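# Stand the fallen bottle upright inside the crate

## Task

Pick up the bottle lying on the tray and leave it standing upright inside the crate. The crate and the tray must not end up tilted or shifted from where they were. The result only counts if it holds on its own, not because the robot is still supporting something. Anything the robot is touching at the end must not drop by more than about a fingernail's width once released. Nothing may be put or knocked off the table.

## Robot and tools

Robot: two arms, left_arm and right_arm, each with a two-finger gripper. Everything uses one shared scene frame in metres. The origin sits on the table surface midway between the arms, +x points out over the table, +z points up, and left_arm is on the +y side. The arm names are not image sides. Reported hand positions can be slightly off, more so at long reach.

Gripper geometry: the fingers point along the gripper's own +z axis and close along its y axis. end_effector_position is the spot between the pads when closed. Closed fingertips extend about 33 mm past it, fully open about 9 mm. Closing pushes the tips roughly 24 mm further out from the arm, so keep that clearance above a surface.

The row: every moving call is built from rows of 20 numbers covering both arms, even if one arm is idle. The order is left_arm x, y, z, qw, qx, qy, qz, gripper position, force_limit, speed, then the same ten for right_arm. x, y, z is an absolute target position for that gripper in the scene frame, in metres. qw, qx, qy, qz is an absolute target orientation quaternion, w first, in the scene frame. The three gripper numbers each lie in [-1, 1]. position: +1 fully open (140 mm), about -0.8 pads touching, -1 closes until blocked. force_limit: roughly 14 N at -1, 60 N at 0, 107 N at +1. speed: pad gap rate about 30 mm/s at -1, 140 at 0, 250 at +1. An optional 14 extra numbers (0 to 1) scale joint stiffness, left_arm's 7 joints then right_arm's 7, in Joint positions order; they persist until changed. To keep an arm still, resend its exact last reported pose and its current gripper numbers; a 0 in the gripper slots is a real command. To hold an orientation, repeat the same quaternion each row rather than copying the drifting reported one.

Tools:
execute_actions(actions): a list of actions; each action is a table of up to 15 rows, one row per 1/30 s step; a short table repeats its last row to fill 15 steps. An empty list just returns state and images. Each row target must be within 0.6 m of that gripper's position at the action's start along any of its axes, or the action is rejected for both arms; if the first action fails this against the latest state, nothing runs.
move(target, speed, blocking): target is one 20-number row (absolute poses). Each gripper travels a straight line toward it; all arms finish together in 0.5 to 10 s, and stop wherever they are at 10 s. speed is m/s from 0.002 to 0.5 (default 0.25), rotation up to twice that in rad/s. Gripper numbers are applied at the start. Paths do not avoid obstacles or the other arm, and the hand may lag, wander or overshoot the speed near full extension. Faster moves and targets placed deeper past a contact give harder impacts. blocking=false returns after 0.5 s while motion continues; then use wait or stop before sending any other motion.
wait(seconds): 0 to 10; the arms keep their last command; returns early if a running move ends.
stop(): brakes a running move; needs space, more at high speed; fingers keep moving.
zoom_image(camera, region): camera is cam_high (896x504), cam_low (896x504), cam_left_wrist (504x504) or cam_right_wrist (504x504); region [x0, y0, x1, y1] in pixels from the top-left, at most 504x504.
Replying without a tool call also ends things.

Control behaviour: each step the commanded pose is limited to 70 mm and 16 degrees from the measured pose, then solved by damped inverse kinematics, favouring position over orientation. Far targets may need several actions; after an action an arm travels at most to its last clipped pose, so send the remainder next. Elbows stop just before straight. Joint ranges (rad), base to gripper: waist ±2.744, shoulder ±1.784, upper arm roll ±2.901, elbow -3.042 to -0.152, forearm roll ±2.807, wrist pitch 0.544 to 4.517, wrist roll ±3.016.

Reading results: state line gives each gripper's position and quaternion. Hand target lines show where the controller is steering. pose unreachable means the clearance check altered or blocked that arm's command. A move adds a move: line with the ending (done, off_target, moving, held, fault), limits applied (paced = target clipped; held = steps blocked, after which the arm may jump fast) and each gripper's distance from its pose; if only one arm is named, the other finished fine. Step readings list positions at some steps; HELD marks steps held back. object_status: 0 moving, 1 blocked while opening, 2 blocked while closing (a grip), 3 reached target or pads met (a thin item may still be held). Confirm a grip with 2. To squeeze harder while at 2, raise force_limit and change position slightly (-1 to -0.98 or back). position_measured is in counts, 3 open to 230 closed, not linear. Joint torques and external torque estimates include offsets, friction, noise and held weight.

Avoid: joint torque reaching the load limits (waist 35, shoulder 35, upper arm roll 32, elbow 30, forearm roll 12, wrist pitch 12, wrist roll 12 N m, held weight included) causes a 10 s arm stop. Long holding of loads heats motors; a MOTOR HOT warning precedes an OVER-TEMPERATURE FAULT that brakes the arm. Do not let the arms collide or push on each other. Avoid drops, slips, slams and hard pushes; do not shift or tilt the crate or tray or knock anything off the table. Brief external tugs on held parts or pushes on loose objects may occur. Faster completion with smooth, low-effort motion is better.

Each tool is called as a command line: name --argument value for each argument, lists and objects as JSON in quotes; but a table of rows of numbers goes row by row, as --pt "numbers of a row", without its own name.

## Session

execute_actions --actions '[]'

Scene clock: 0.00 s.
left_arm: end_effector_position=(+0.0615, +0.6458, +0.3337) position_measured=3 object_status=3 end_effector_quat_wxyz=(+0.517, +0.784, -0.008, +0.343) | right_arm: end_effector_position=(+0.5245, +0.3368, +0.2148) position_measured=3 object_status=3 end_effector_quat_wxyz=(-0.089, +0.685, +0.720, +0.068)
Joint positions: left_arm=[ 1.698  0.309  0.055 -1.793 -0.491  0.836  0.182] | right_arm=[ 0.94   0.801  0.155 -0.94   0.063  1.879 -2.348]
Joint velocities: left_arm=[ 0.     0.    -0.001 -0.    -0.001 -0.001 -0.002] | right_arm=[ 0.001 -0.     0.    -0.001 -0.001 -0.001  0.002]
Joint torques (N m, as the joint torque sensors report them, + toward a larger angle): no reading
External joint torques (N m, as the arm's controller estimates them; a push from outside toward a larger angle lowers the number): no reading
Hand target (left_arm): +0.062, +0.646, +0.334; +0.517, +0.784, -0.008, +0.343
Hand target (right_arm): +0.524, +0.337, +0.215; -0.089, +0.685, +0.720, +0.068
Joint stiffness scale: left_arm=[1. 1. 1. 1. 1. 1. 1.] | right_arm=[1. 1. 1. 1. 1. 1. 1.]

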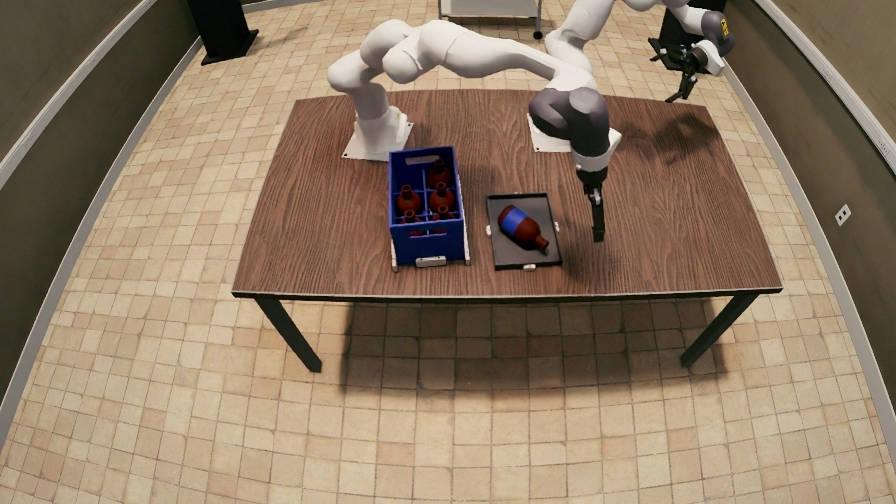

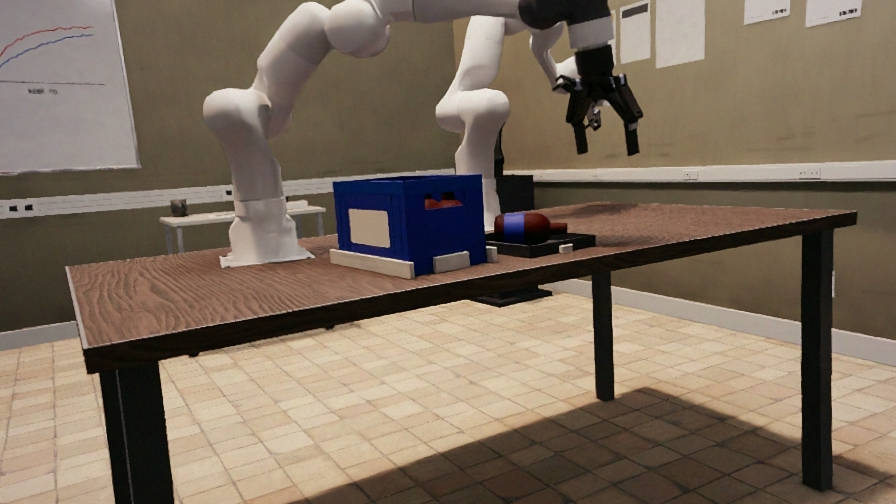

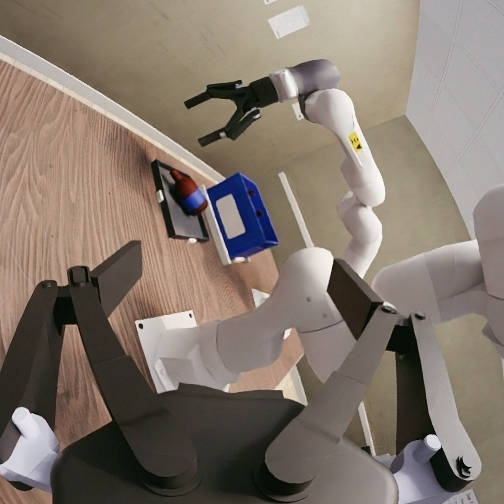

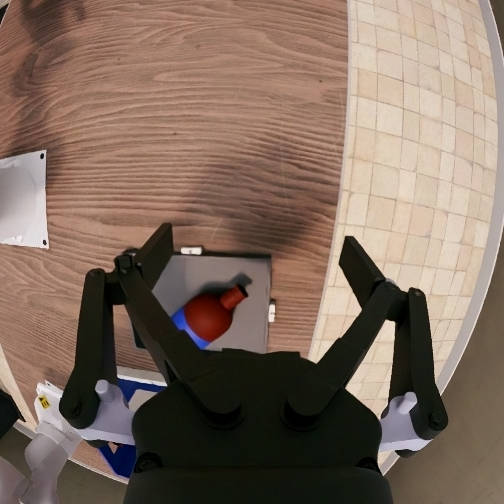

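zoom_image --camera "cam_high" --region '[330, 90, 650, 290]'

zoom_image --camera "cam_low" --region '[300, 150, 620, 320]'

Region (330, 90, 650, 290) of cam_high's 896x504 image, scaled by 1.575, with more detail than that image has; it fills the top 315 rows of this view, and the rest is white.

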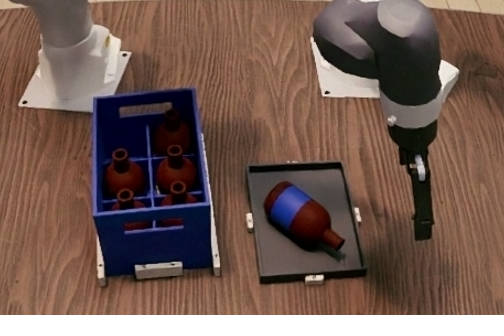

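Region (300, 150, 620, 320) of cam_low's 896x504 image, scaled by 1.575, with more detail than that image has; it fills the top 268 rows of this view, and the rest is white.

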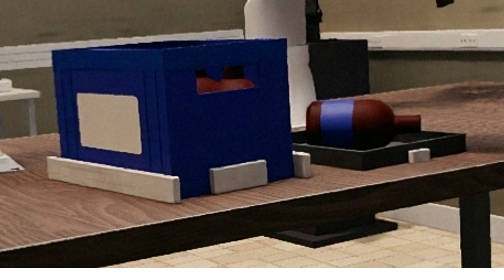

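move --target '[0.25, 0.5, 0.42, 0, 0.707, -0.707, 0, 1, 0, 0, 0.35, -0.22, 0.45, 0, 0.707, 0.707, 0, 1, 0, 0]' --speed 0.3

Scene clock: 106.80 s.
left_arm: end_effector_position=(+0.2545, +0.4949, +0.4251) position_measured=3 object_status=3 end_effector_quat_wxyz=(+0.001, +0.706, -0.708, +0.010) | right_arm: end_effector_position=(+0.3529, -0.2241, +0.4463) position_measured=3 object_status=3 end_effector_quat_wxyz=(+0.004, +0.712, +0.702, -0.004)
Joint positions: left_arm=[ 1.088 -0.797 -0.329 -2.193 -0.255  1.425  0.851] | right_arm=[ 0.654 -0.643 -0.15  -2.081 -0.101  1.439 -2.79 ]
Joint velocities: left_arm=[-0.007 -0.001  0.002 -0.002  0.004  0.01   0.013] | right_arm=[ 0.005  0.    -0.002  0.    -0.006 -0.01  -0.02 ]
Joint torques (N m, as the joint torque sensors report them, + toward a larger angle): left_arm=[-0.36 -2.5   6.78 22.36  1.09  2.89  0.32] | right_arm=[ 0.97 -9.79  2.68 24.35 -0.23  1.85 -0.35]
External joint torques (N m, as the arm's controller estimates them; a push from outside toward a larger angle lowers the number): left_arm=[-0.3  -0.32  0.45  0.41  0.37  0.45  0.32] | right_arm=[ 0.96 -1.78  0.41  1.78 -1.1  -0.61 -0.35]
Hand target (left_arm): +0.254, +0.496, +0.425; -0.001, +0.703, -0.711, +0.009
Hand target (right_arm): +0.352, -0.226, +0.447; +0.005, +0.708, +0.706, -0.006
Off the commanded pose (left_arm): 0.008 m, 1 deg.
Off the commanded pose (right_arm): 0.006 m, 1 deg.
Joint stiffness scale: left_arm=[1. 1. 1. 1. 1. 1. 1.] | right_arm=[1. 1. 1. 1. 1. 1. 1.]
move: off_target (left_arm, right_arm)

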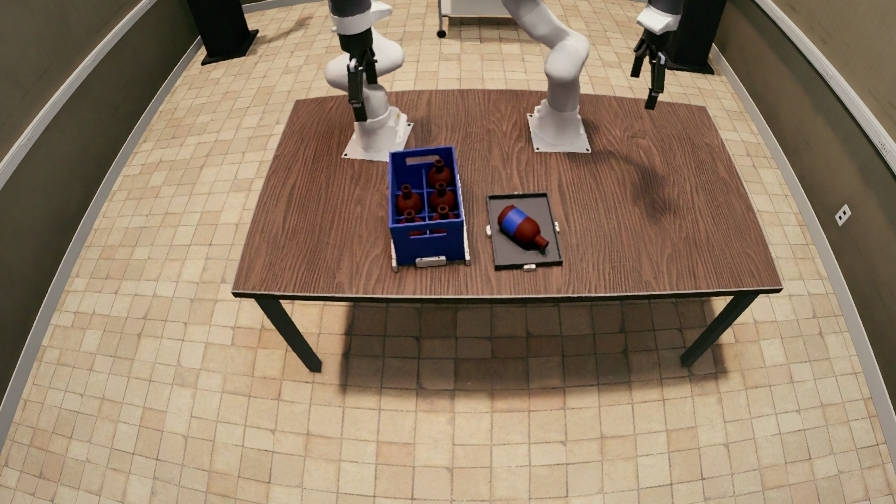

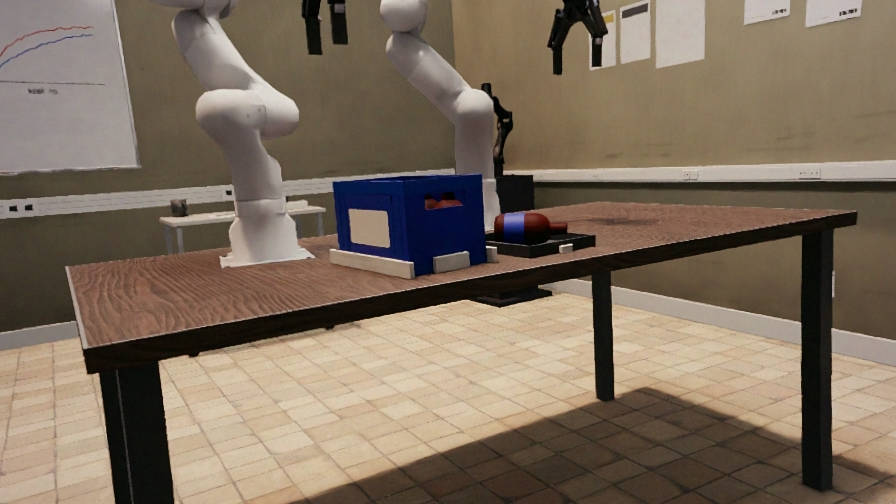

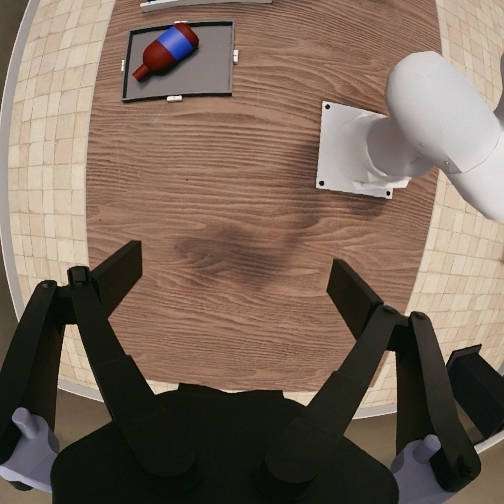

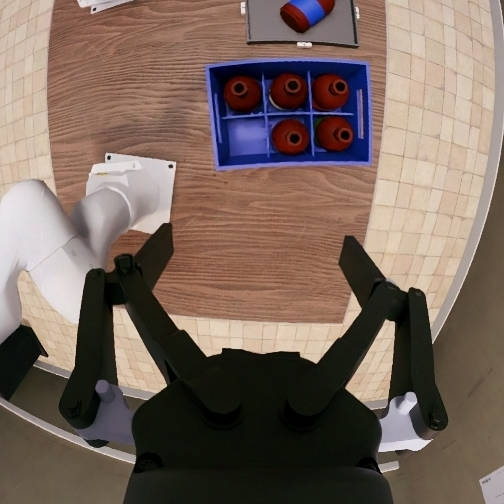

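zoom_image --camera "cam_right_wrist" --region '[80, 0, 400, 240]'

zoom_image --camera "cam_left_wrist" --region '[80, 0, 400, 240]'

Region (80, 0, 400, 240) of cam_right_wrist's 504x504 image, scaled by 1.575, with more detail than that image has; it fills the top 378 rows of this view, and the rest is white.

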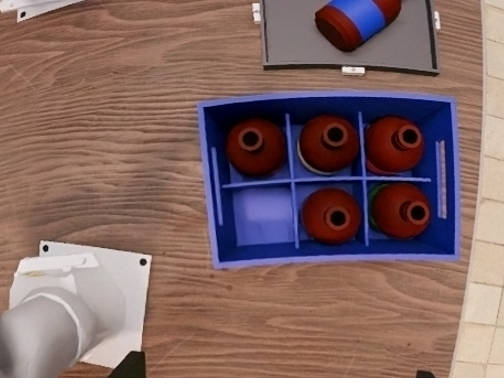

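Region (80, 0, 400, 240) of cam_left_wrist's 504x504 image, scaled by 1.575, with more detail than that image has; it fills the top 378 rows of this view, and the rest is white.

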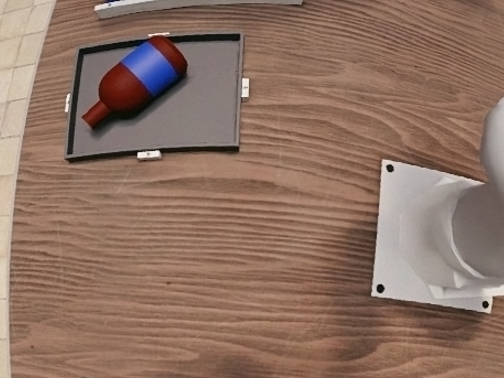

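move --target '[0.45, 0.14, 0.3, 0, 0.9455, 0.3256, 0, 1, 0, 0, 0.3, -0.3, 0.48, 0, 0.866, -0.5, 0, 1, 0, 0]' --speed 0.4

Scene clock: 138.40 s.
left_arm: end_effector_position=(+0.4495, +0.1362, +0.2925) position_measured=3 object_status=3 end_effector_quat_wxyz=(-0.003, +0.950, +0.313, -0.007) | right_arm: end_effector_position=(+0.2956, -0.3023, +0.4768) position_measured=3 object_status=3 end_effector_quat_wxyz=(+0.016, +0.867, -0.498, -0.004)
Joint positions: left_arm=[ 1.726 -1.737 -0.805 -1.921 -1.449  0.785 -1.685] | right_arm=[-0.96  -1.008  0.486 -2.034  0.417  1.123 -1.205]
Joint velocities: left_arm=[ 0.     0.001  0.    -0.001  0.002  0.    -0.032] | right_arm=[ 0.     0.    -0.     0.001 -0.001 -0.     0.005]
Joint torques (N m, as the joint torque sensors report them, + toward a larger angle): left_arm=[ 0.44 33.89 21.69 -0.14  0.28  2.36 -0.27] | right_arm=[ -0.05   8.29 -12.31  18.9    1.62   1.85   0.23]
External joint torques (N m, as the arm's controller estimates them; a push from outside toward a larger angle lowers the number): left_arm=[ 0.36 -0.21 -1.27  1.43 -0.4  -0.14 -0.27] | right_arm=[-0.01 -1.68  0.91  2.16  0.96 -0.68  0.23]
Hand target (left_arm): +0.449, +0.135, +0.292; -0.003, +0.948, +0.319, -0.007
Hand target (right_arm): +0.296, -0.300, +0.477; +0.015, +0.866, -0.500, -0.004
Off the commanded pose (left_arm): 0.008 m, 2 deg.
Off the commanded pose (right_arm): 0.006 m, 2 deg.
Joint stiffness scale: left_arm=[1. 1. 1. 1. 1. 1. 1.] | right_arm=[1. 1. 1. 1. 1. 1. 1.]
move: off_target (left_arm, right_arm); limits=paced

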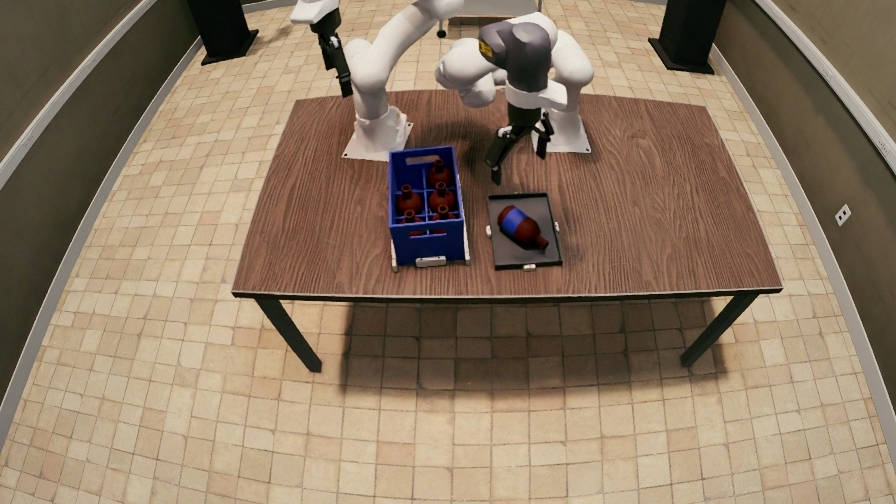

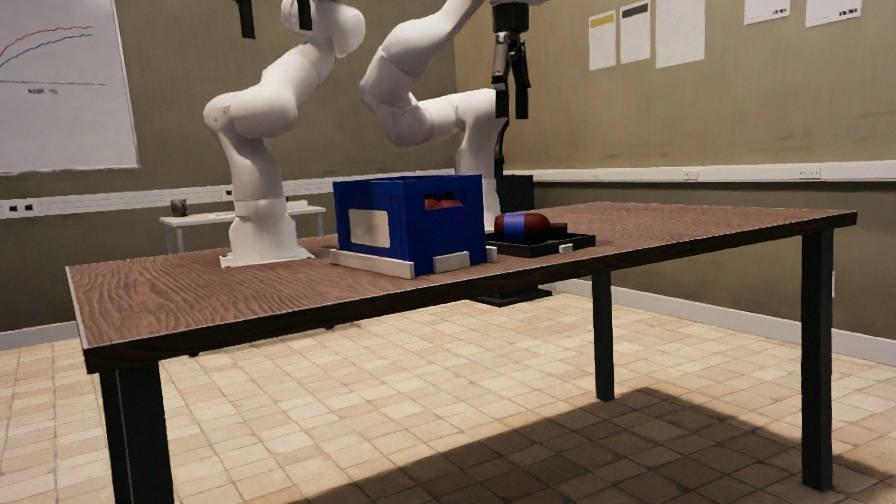

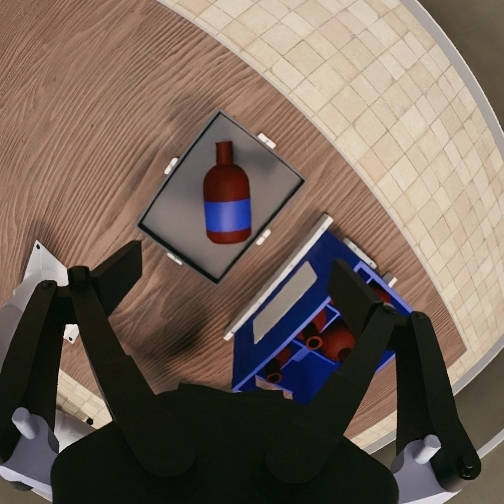

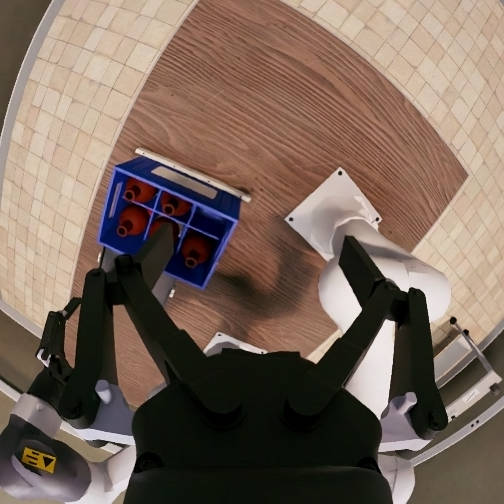

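move --target '[0.3, 0.48, 0.45, 0, 0.707, -0.707, 0, 1, 0, 0, 0.43, 0.12, 0.3, 0, 0.9426, 0.3338, 0, 1, 0, 0]' --speed 0.35

Scene clock: 163.83 s.
left_arm: end_effector_position=(+0.3627, +0.3281, +0.3862) position_measured=3 object_status=3 end_effector_quat_wxyz=(+0.012, +0.978, -0.207, -0.005) | right_arm: end_effector_position=(+0.3666, -0.0571, +0.3720) position_measured=3 object_status=3 end_effector_quat_wxyz=(+0.007, +0.999, -0.044, -0.006)
Joint positions: left_arm=[ 1.575 -1.228 -0.779 -2.082 -0.821  1.112 -0.29 ] | right_arm=[-0.571 -0.89   0.885 -2.057  0.638  1.417 -1.477]
Joint velocities: left_arm=[-0.002  0.    -0.    -0.001 -0.001 -0.001  0.001] | right_arm=[-0.     0.    -0.001 -0.    -0.001  0.001 -0.   ]
Joint torques (N m, as the joint torque sensors report them, + toward a larger angle): left_arm=[ 0.68 16.81 17.49 14.19  0.03  2.09 -0.24] | right_arm=[ -0.29   9.03 -19.65  17.82   0.62   2.19   0.02]
External joint torques (N m, as the arm's controller estimates them; a push from outside toward a larger angle lowers the number): left_arm=[ 0.78 -1.32 -2.64  1.57 -0.69 -0.35 -0.24] | right_arm=[-0.26 -1.3  -0.27  0.15 -0.2  -0.31  0.02]
Hand target (left_arm): +0.363, +0.326, +0.386; +0.012, +0.979, -0.205, -0.005
Hand target (right_arm): +0.366, -0.058, +0.372; +0.008, +0.999, -0.046, -0.006
Off the commanded pose (left_arm): 0.176 m, 66 deg; position and orientation clipped at the last step of the last action.
Off the commanded pose (right_arm): 0.201 m, 44 deg; position and orientation clipped at the last step of the last action.
Joint stiffness scale: left_arm=[1. 1. 1. 1. 1. 1. 1.] | right_arm=[1. 1. 1. 1. 1. 1. 1.]
move: held (left_arm, right_arm); limits=paced,held; held on 46 of 106 steps (left_arm, right_arm), including the last (left_arm, right_arm)
pose unreachable (left arm): on one or more control steps of this call, first in action 0 (counted from 0), this arm could not follow its commanded pose, so it was not sent that pose on those steps. On the call's last step it was still not sent that pose. It may still have moved: this result reports where it is.
cause: the commanded pose would bring a part of the arm too close to another arm (a part of this arm just beyond joint 4 (elbow) and a part of the other arm just beyond its joint 5 (forearm roll)).
pose unreachable (right arm): on one or more control steps of this call, first in action 0 (counted from 0), this arm could not follow its commanded pose, so it was not sent that pose on those steps. On the call's last step it was still not sent that pose. It may still have moved: this result reports where it is.
cause: the commanded pose would bring a part of the arm too close to another arm (a part of this arm just beyond joint 5 (forearm roll) and a part of the other arm just beyond its joint 4 (elbow)).

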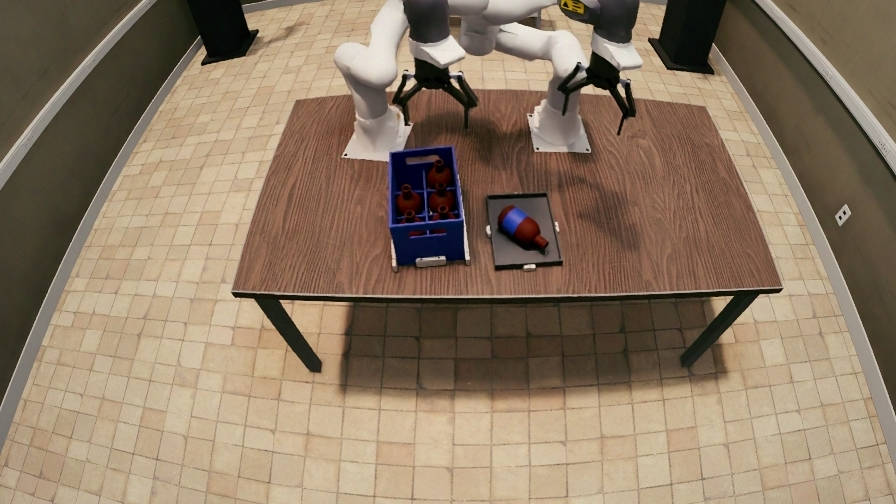

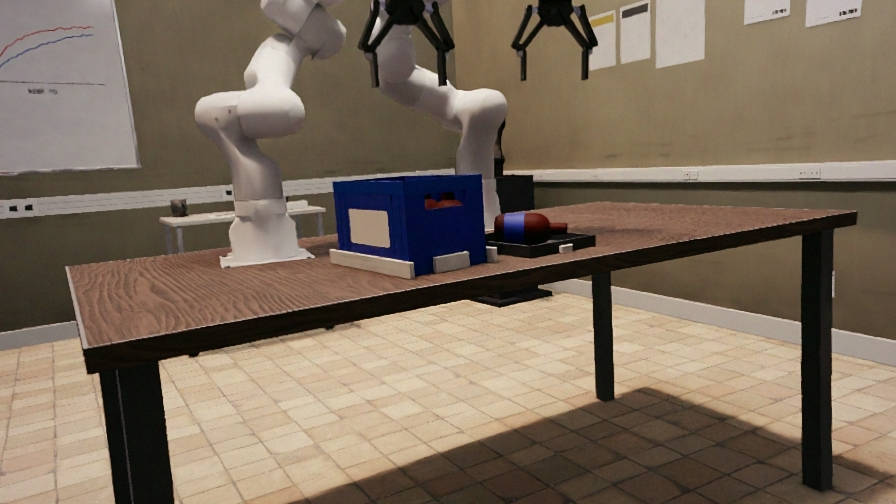

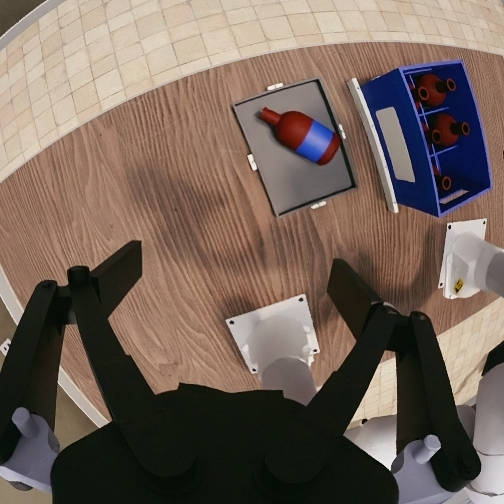

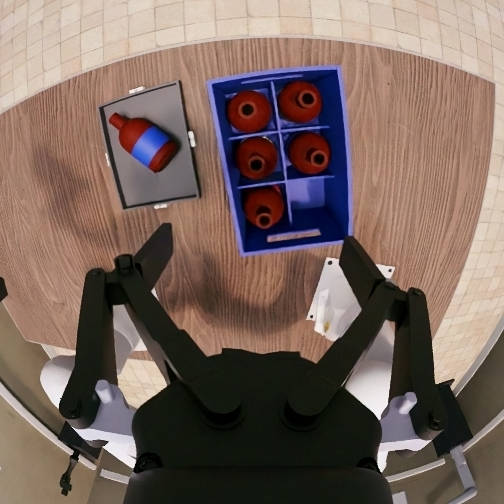

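move --target '[0.3, 0.8, 0.4, 0, 0.707, -0.707, 0, 1, 0, 0, 0.3666, -0.0571, 0.372, 0.007, 0.999, -0.044, -0.006, 1, 0, 0]' --speed 0.35

Scene clock: 170.37 s.
left_arm: end_effector_position=(+0.2962, +0.8065, +0.4040) position_measured=3 object_status=3 end_effector_quat_wxyz=(-0.003, +0.718, -0.696, -0.000) | right_arm: end_effector_position=(+0.3666, -0.0572, +0.3721) position_measured=3 object_status=3 end_effector_quat_wxyz=(+0.007, +0.999, -0.044, -0.006)
Joint positions: left_arm=[ 1.696  0.029 -0.752 -1.569  0.019  1.596  0.944] | right_arm=[-0.571 -0.89   0.885 -2.057  0.638  1.417 -1.477]
Joint velocities: left_arm=[-0.001 -0.    -0.002 -0.    -0.    -0.001  0.027] | right_arm=[ 0.    -0.001 -0.001 -0.001 -0.    -0.001 -0.001]
Joint torques (N m, as the joint torque sensors report them, + toward a larger angle): left_arm=[ -0.03 -23.45  -2.39  25.45   1.2    2.02   0.27] | right_arm=[  0.34   9.99 -19.07  18.33   0.94   2.41  -0.08]
External joint torques (N m, as the arm's controller estimates them; a push from outside toward a larger angle lowers the number): left_arm=[ 0.05  1.29 -1.72  1.76  0.41 -0.43  0.27] | right_arm=[ 0.34 -0.28  0.3   0.66  0.12 -0.08 -0.08]
Hand target (left_arm): +0.296, +0.806, +0.403; -0.001, +0.712, -0.702, -0.000
Hand target (right_arm): +0.367, -0.057, +0.372; +0.007, +0.999, -0.044, -0.006
Off the commanded pose (left_arm): 0.009 m, 2 deg.
Off the commanded pose (right_arm): 0.000 m, 0 deg.
Joint stiffness scale: left_arm=[1. 1. 1. 1. 1. 1. 1.] | right_arm=[1. 1. 1. 1. 1. 1. 1.]
move: off_target (left_arm)

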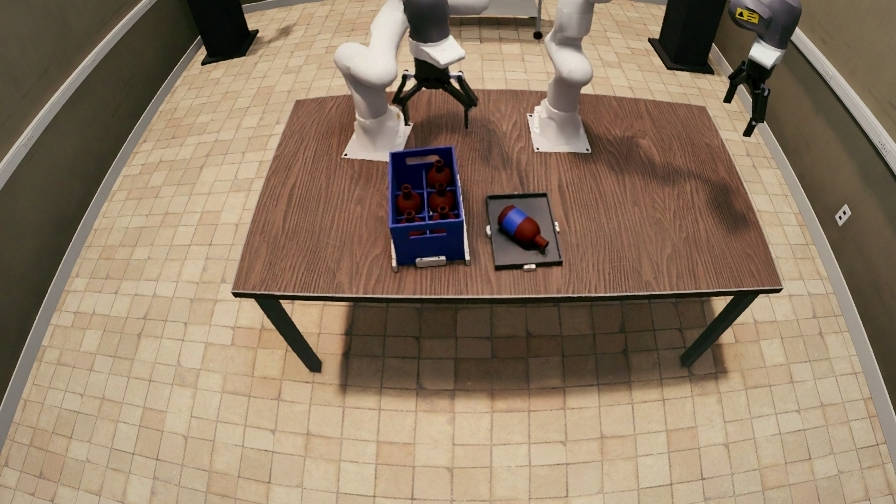

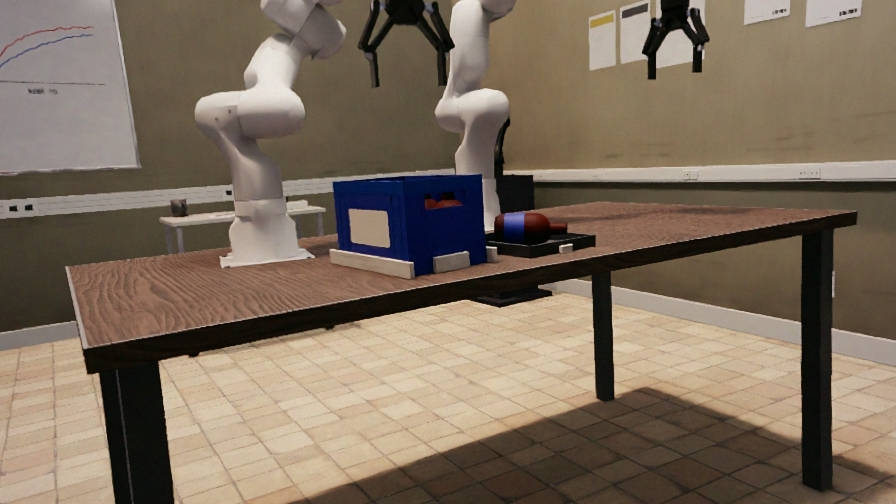

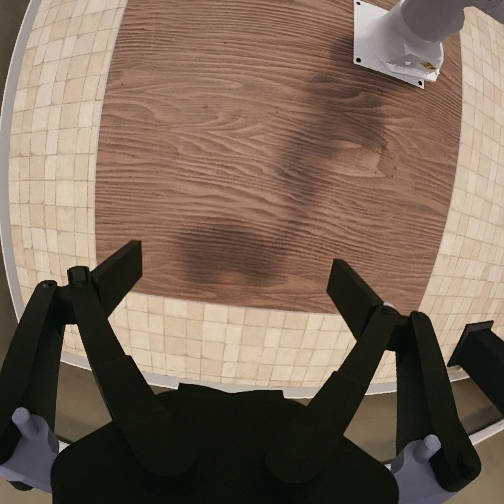

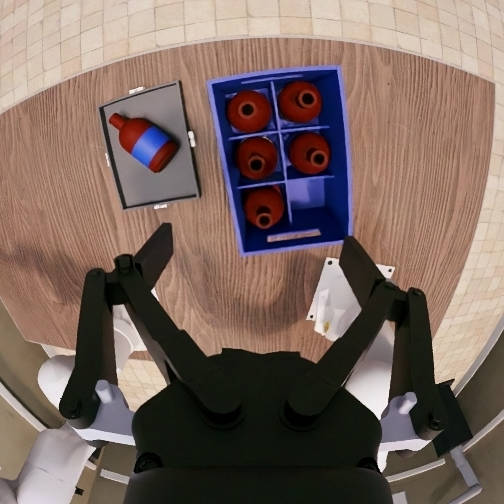

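move --target '[0.2962, 0.8065, 0.404, -0.003, 0.718, -0.696, 0, 1, 0, 0, 0.43, 0.14, 0.24, 0, 0.9426, 0.3338, 0, 1, 0, 0]' --speed 0.3

Scene clock: 175.17 s.
left_arm: end_effector_position=(+0.2961, +0.8065, +0.4040) position_measured=3 object_status=3 end_effector_quat_wxyz=(-0.003, +0.716, -0.698, -0.000) | right_arm: end_effector_position=(+0.4277, +0.1425, +0.2373) position_measured=3 object_status=3 end_effector_quat_wxyz=(-0.004, +0.944, +0.329, -0.001)
Joint positions: left_arm=[ 1.696  0.029 -0.752 -1.569  0.019  1.596  0.95 ] | right_arm=[-0.912 -0.642  1.647 -1.81   0.671  1.806 -1.853]
Joint velocities: left_arm=[-0.001 -0.001 -0.001  0.001 -0.001 -0.001  0.001] | right_arm=[ 0.001  0.    -0.001 -0.    -0.     0.003 -0.029]
Joint torques (N m, as the joint torque sensors report them, + toward a larger angle): left_arm=[  0.88 -24.98  -1.51  24.29   0.45   2.64  -0.26] | right_arm=[ -0.22  23.95 -18.3   22.11  -0.09   3.05  -0.37]
External joint torques (N m, as the arm's controller estimates them; a push from outside toward a larger angle lowers the number): left_arm=[ 0.94 -0.21 -0.85  0.56 -0.34  0.18 -0.26] | right_arm=[-0.19  0.37  1.01  2.41 -0.98  0.54 -0.37]
Hand target (left_arm): +0.296, +0.807, +0.404; -0.003, +0.718, -0.696, +0.000
Hand target (right_arm): +0.430, +0.143, +0.239; -0.004, +0.942, +0.336, +0.002
Off the commanded pose (left_arm): 0.000 m, 0 deg.
Off the commanded pose (right_arm): 0.004 m, 1 deg.
Joint stiffness scale: left_arm=[1. 1. 1. 1. 1. 1. 1.] | right_arm=[1. 1. 1. 1. 1. 1. 1.]
move: off_target (right_arm)

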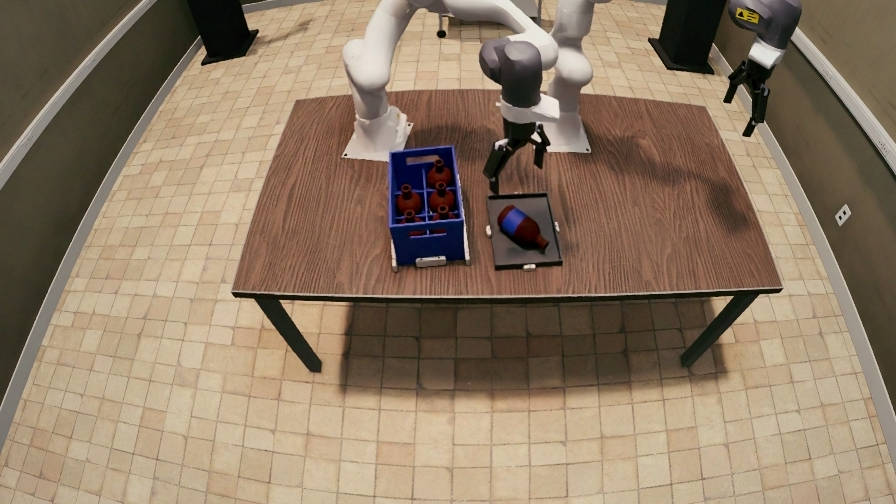

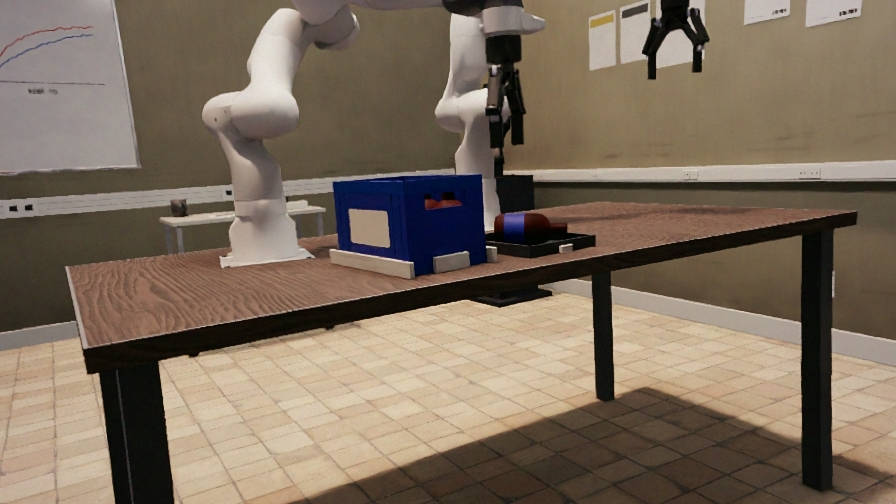

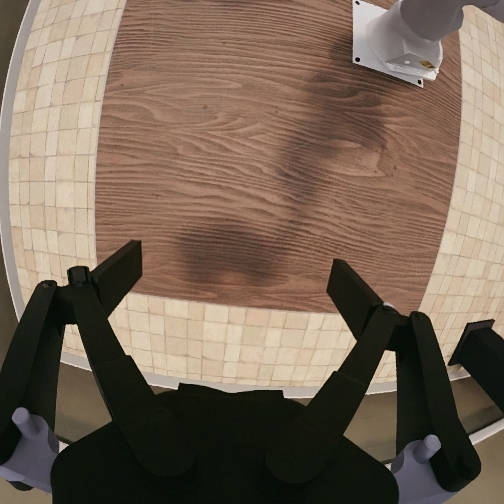

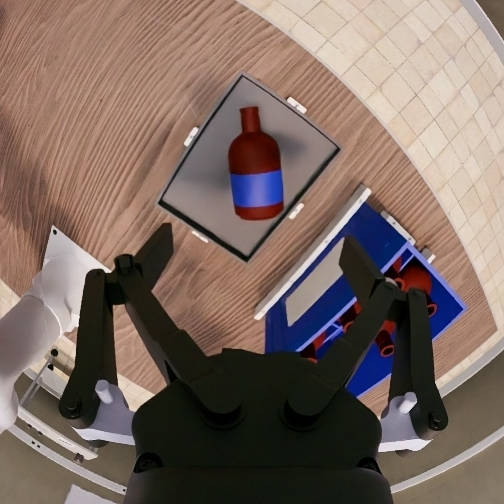

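move --target '[0.2962, 0.8065, 0.404, -0.003, 0.718, -0.696, 0, 1, 0, 0, 0.444, 0.153, 0.12, 0, 0.9455, 0.3256, 0, 0.6, 0, 0]' --speed 0.2

Scene clock: 188.77 s.
left_arm: end_effector_position=(+0.2961, +0.8065, +0.4040) position_measured=3 object_status=3 end_effector_quat_wxyz=(-0.003, +0.716, -0.698, -0.000) | right_arm: end_effector_position=(+0.4420, +0.1505, +0.1176) position_measured=53 object_status=3 end_effector_quat_wxyz=(+0.002, +0.946, +0.323, -0.005)
Joint positions: left_arm=[ 1.696  0.029 -0.752 -1.569  0.019  1.596  0.95 ] | right_arm=[-1.075 -0.769  1.877 -1.867  0.809  1.983 -1.91 ]
Joint velocities: left_arm=[-0.    -0.001 -0.     0.     0.001  0.    -0.   ] | right_arm=[-0.001  0.     0.006  0.001  0.     0.014 -0.009]
Joint torques (N m, as the joint torque sensors report them, + toward a larger angle): left_arm=[  0.92 -24.87  -1.36  24.36   0.47   2.66  -0.25] | right_arm=[ -0.32  31.75 -20.19  19.68   1.68   3.03  -0.35]
External joint torques (N m, as the arm's controller estimates them; a push from outside toward a larger angle lowers the number): left_arm=[ 1.03 -0.06 -0.67  0.62 -0.32  0.2  -0.25] | right_arm=[-0.35  0.88  1.11  2.08  0.88  0.55 -0.35]
Hand target (left_arm): +0.296, +0.807, +0.404; -0.003, +0.718, -0.696, +0.000
Hand target (right_arm): +0.444, +0.154, +0.119; -0.001, +0.945, +0.327, -0.002
Off the commanded pose (left_arm): 0.000 m, 0 deg.
Off the commanded pose (right_arm): 0.004 m, 1 deg.
Joint stiffness scale: left_arm=[1. 1. 1. 1. 1. 1. 1.] | right_arm=[1. 1. 1. 1. 1. 1. 1.]
move: off_target (right_arm)

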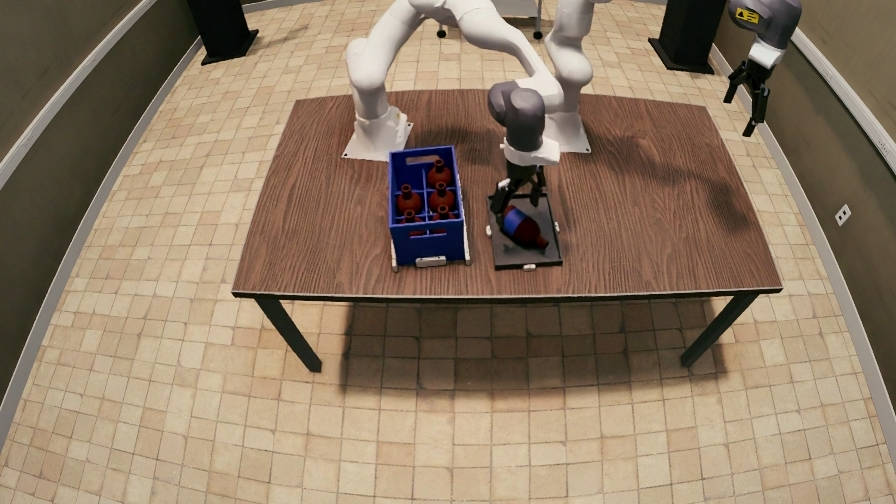

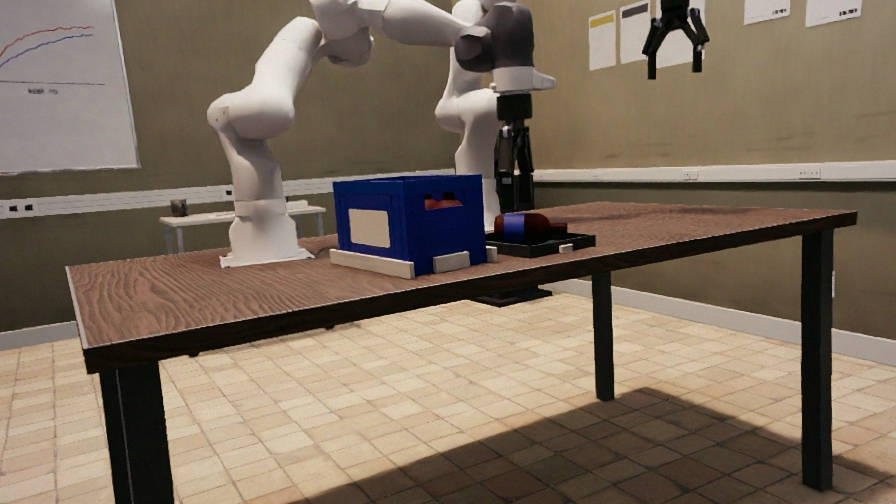

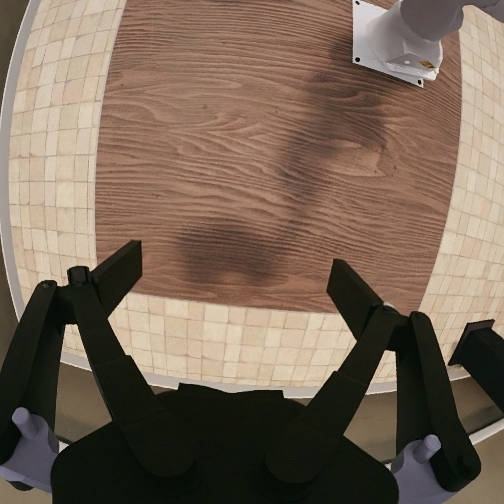

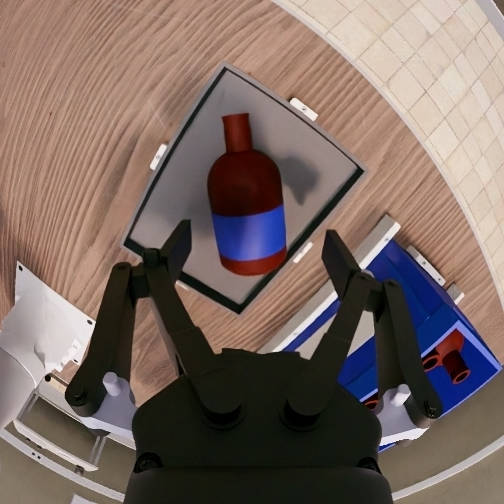

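move --target '[0.2962, 0.8065, 0.404, -0.003, 0.718, -0.696, 0, 1, 0, 0, 0.443, 0.167, 0.062, 0, 0.9455, 0.3256, 0, 0.45, 0, 0]' --speed 0.08

Scene clock: 203.23 s.
left_arm: end_effector_position=(+0.2961, +0.8065, +0.4040) position_measured=3 object_status=3 end_effector_quat_wxyz=(-0.003, +0.716, -0.698, -0.000) | right_arm: end_effector_position=(+0.4410, +0.1646, +0.0608) position_measured=72 object_status=3 end_effector_quat_wxyz=(+0.002, +0.946, +0.323, -0.004)
Joint positions: left_arm=[ 1.696  0.029 -0.752 -1.569  0.019  1.596  0.95 ] | right_arm=[-1.14  -0.842  1.99  -1.857  0.884  2.063 -1.923]
Joint velocities: left_arm=[-0.001  0.001  0.    -0.002 -0.001  0.    -0.002] | right_arm=[-0.003 -0.001  0.005  0.001 -0.002  0.011 -0.003]
Joint torques (N m, as the joint torque sensors report them, + toward a larger angle): left_arm=[  0.75 -25.07  -1.63  24.21   0.46   2.62  -0.24] | right_arm=[ -0.46  34.27 -20.9   18.46   1.67   3.1   -0.29]
External joint torques (N m, as the arm's controller estimates them; a push from outside toward a larger angle lowers the number): left_arm=[ 0.79 -0.45 -1.01  0.59 -0.32  0.18 -0.24] | right_arm=[-0.6  -0.22  0.96  2.05  0.89  0.63 -0.29]
Hand target (left_arm): +0.296, +0.807, +0.404; -0.003, +0.718, -0.696, +0.000
Hand target (right_arm): +0.442, +0.167, +0.061; -0.001, +0.945, +0.326, -0.001
Off the commanded pose (left_arm): 0.000 m, 0 deg.
Off the commanded pose (right_arm): 0.003 m, 1 deg.
Joint stiffness scale: left_arm=[1. 1. 1. 1. 1. 1. 1.] | right_arm=[1. 1. 1. 1. 1. 1. 1.]
move: done

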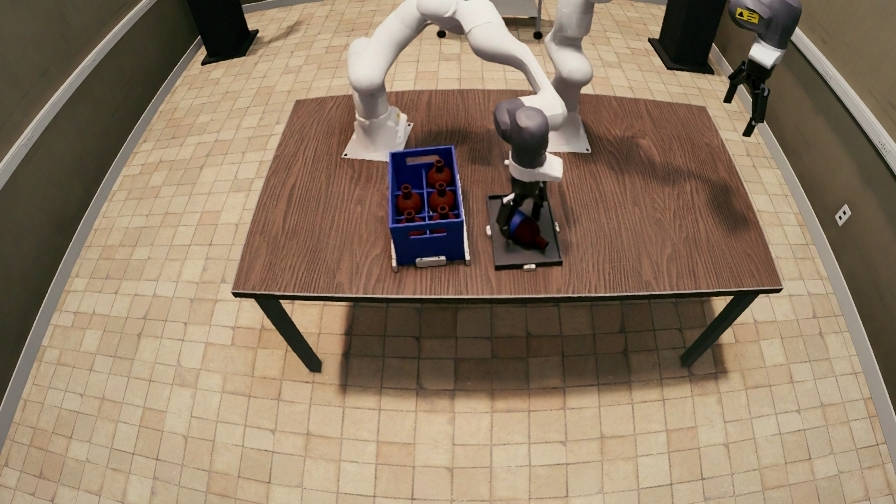

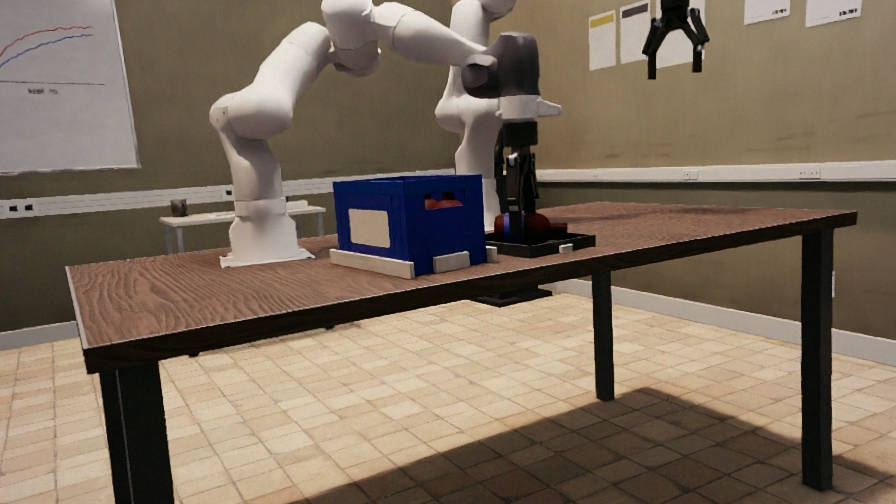

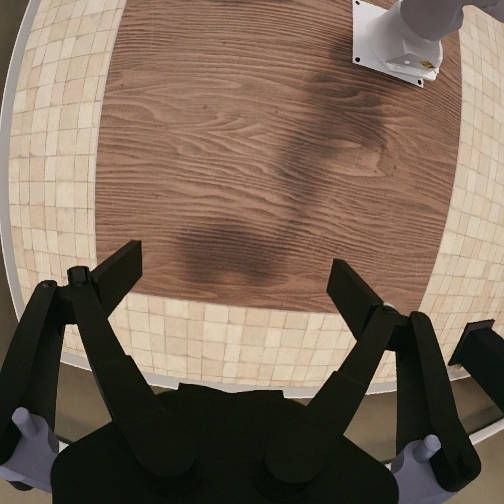

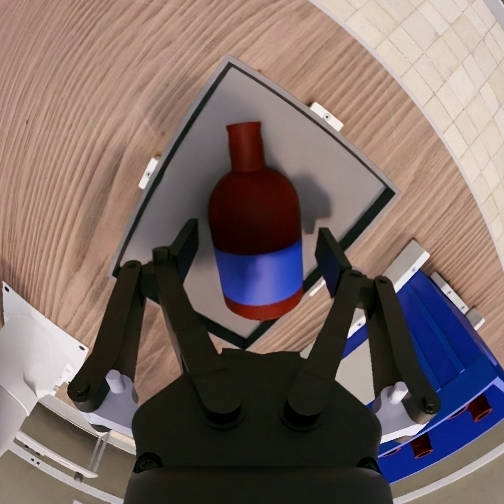

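zoom_image --camera "cam_low" --region '[470, 160, 620, 270]'

Region (470, 160, 620, 270) of cam_low's 896x504 image, scaled by 3.360, with more detail than that image has; it fills the top 370 rows of this view, and the rest is white.

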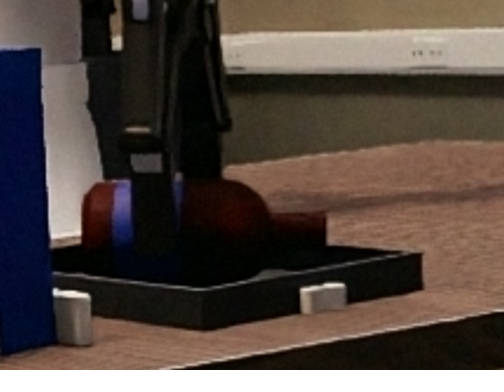

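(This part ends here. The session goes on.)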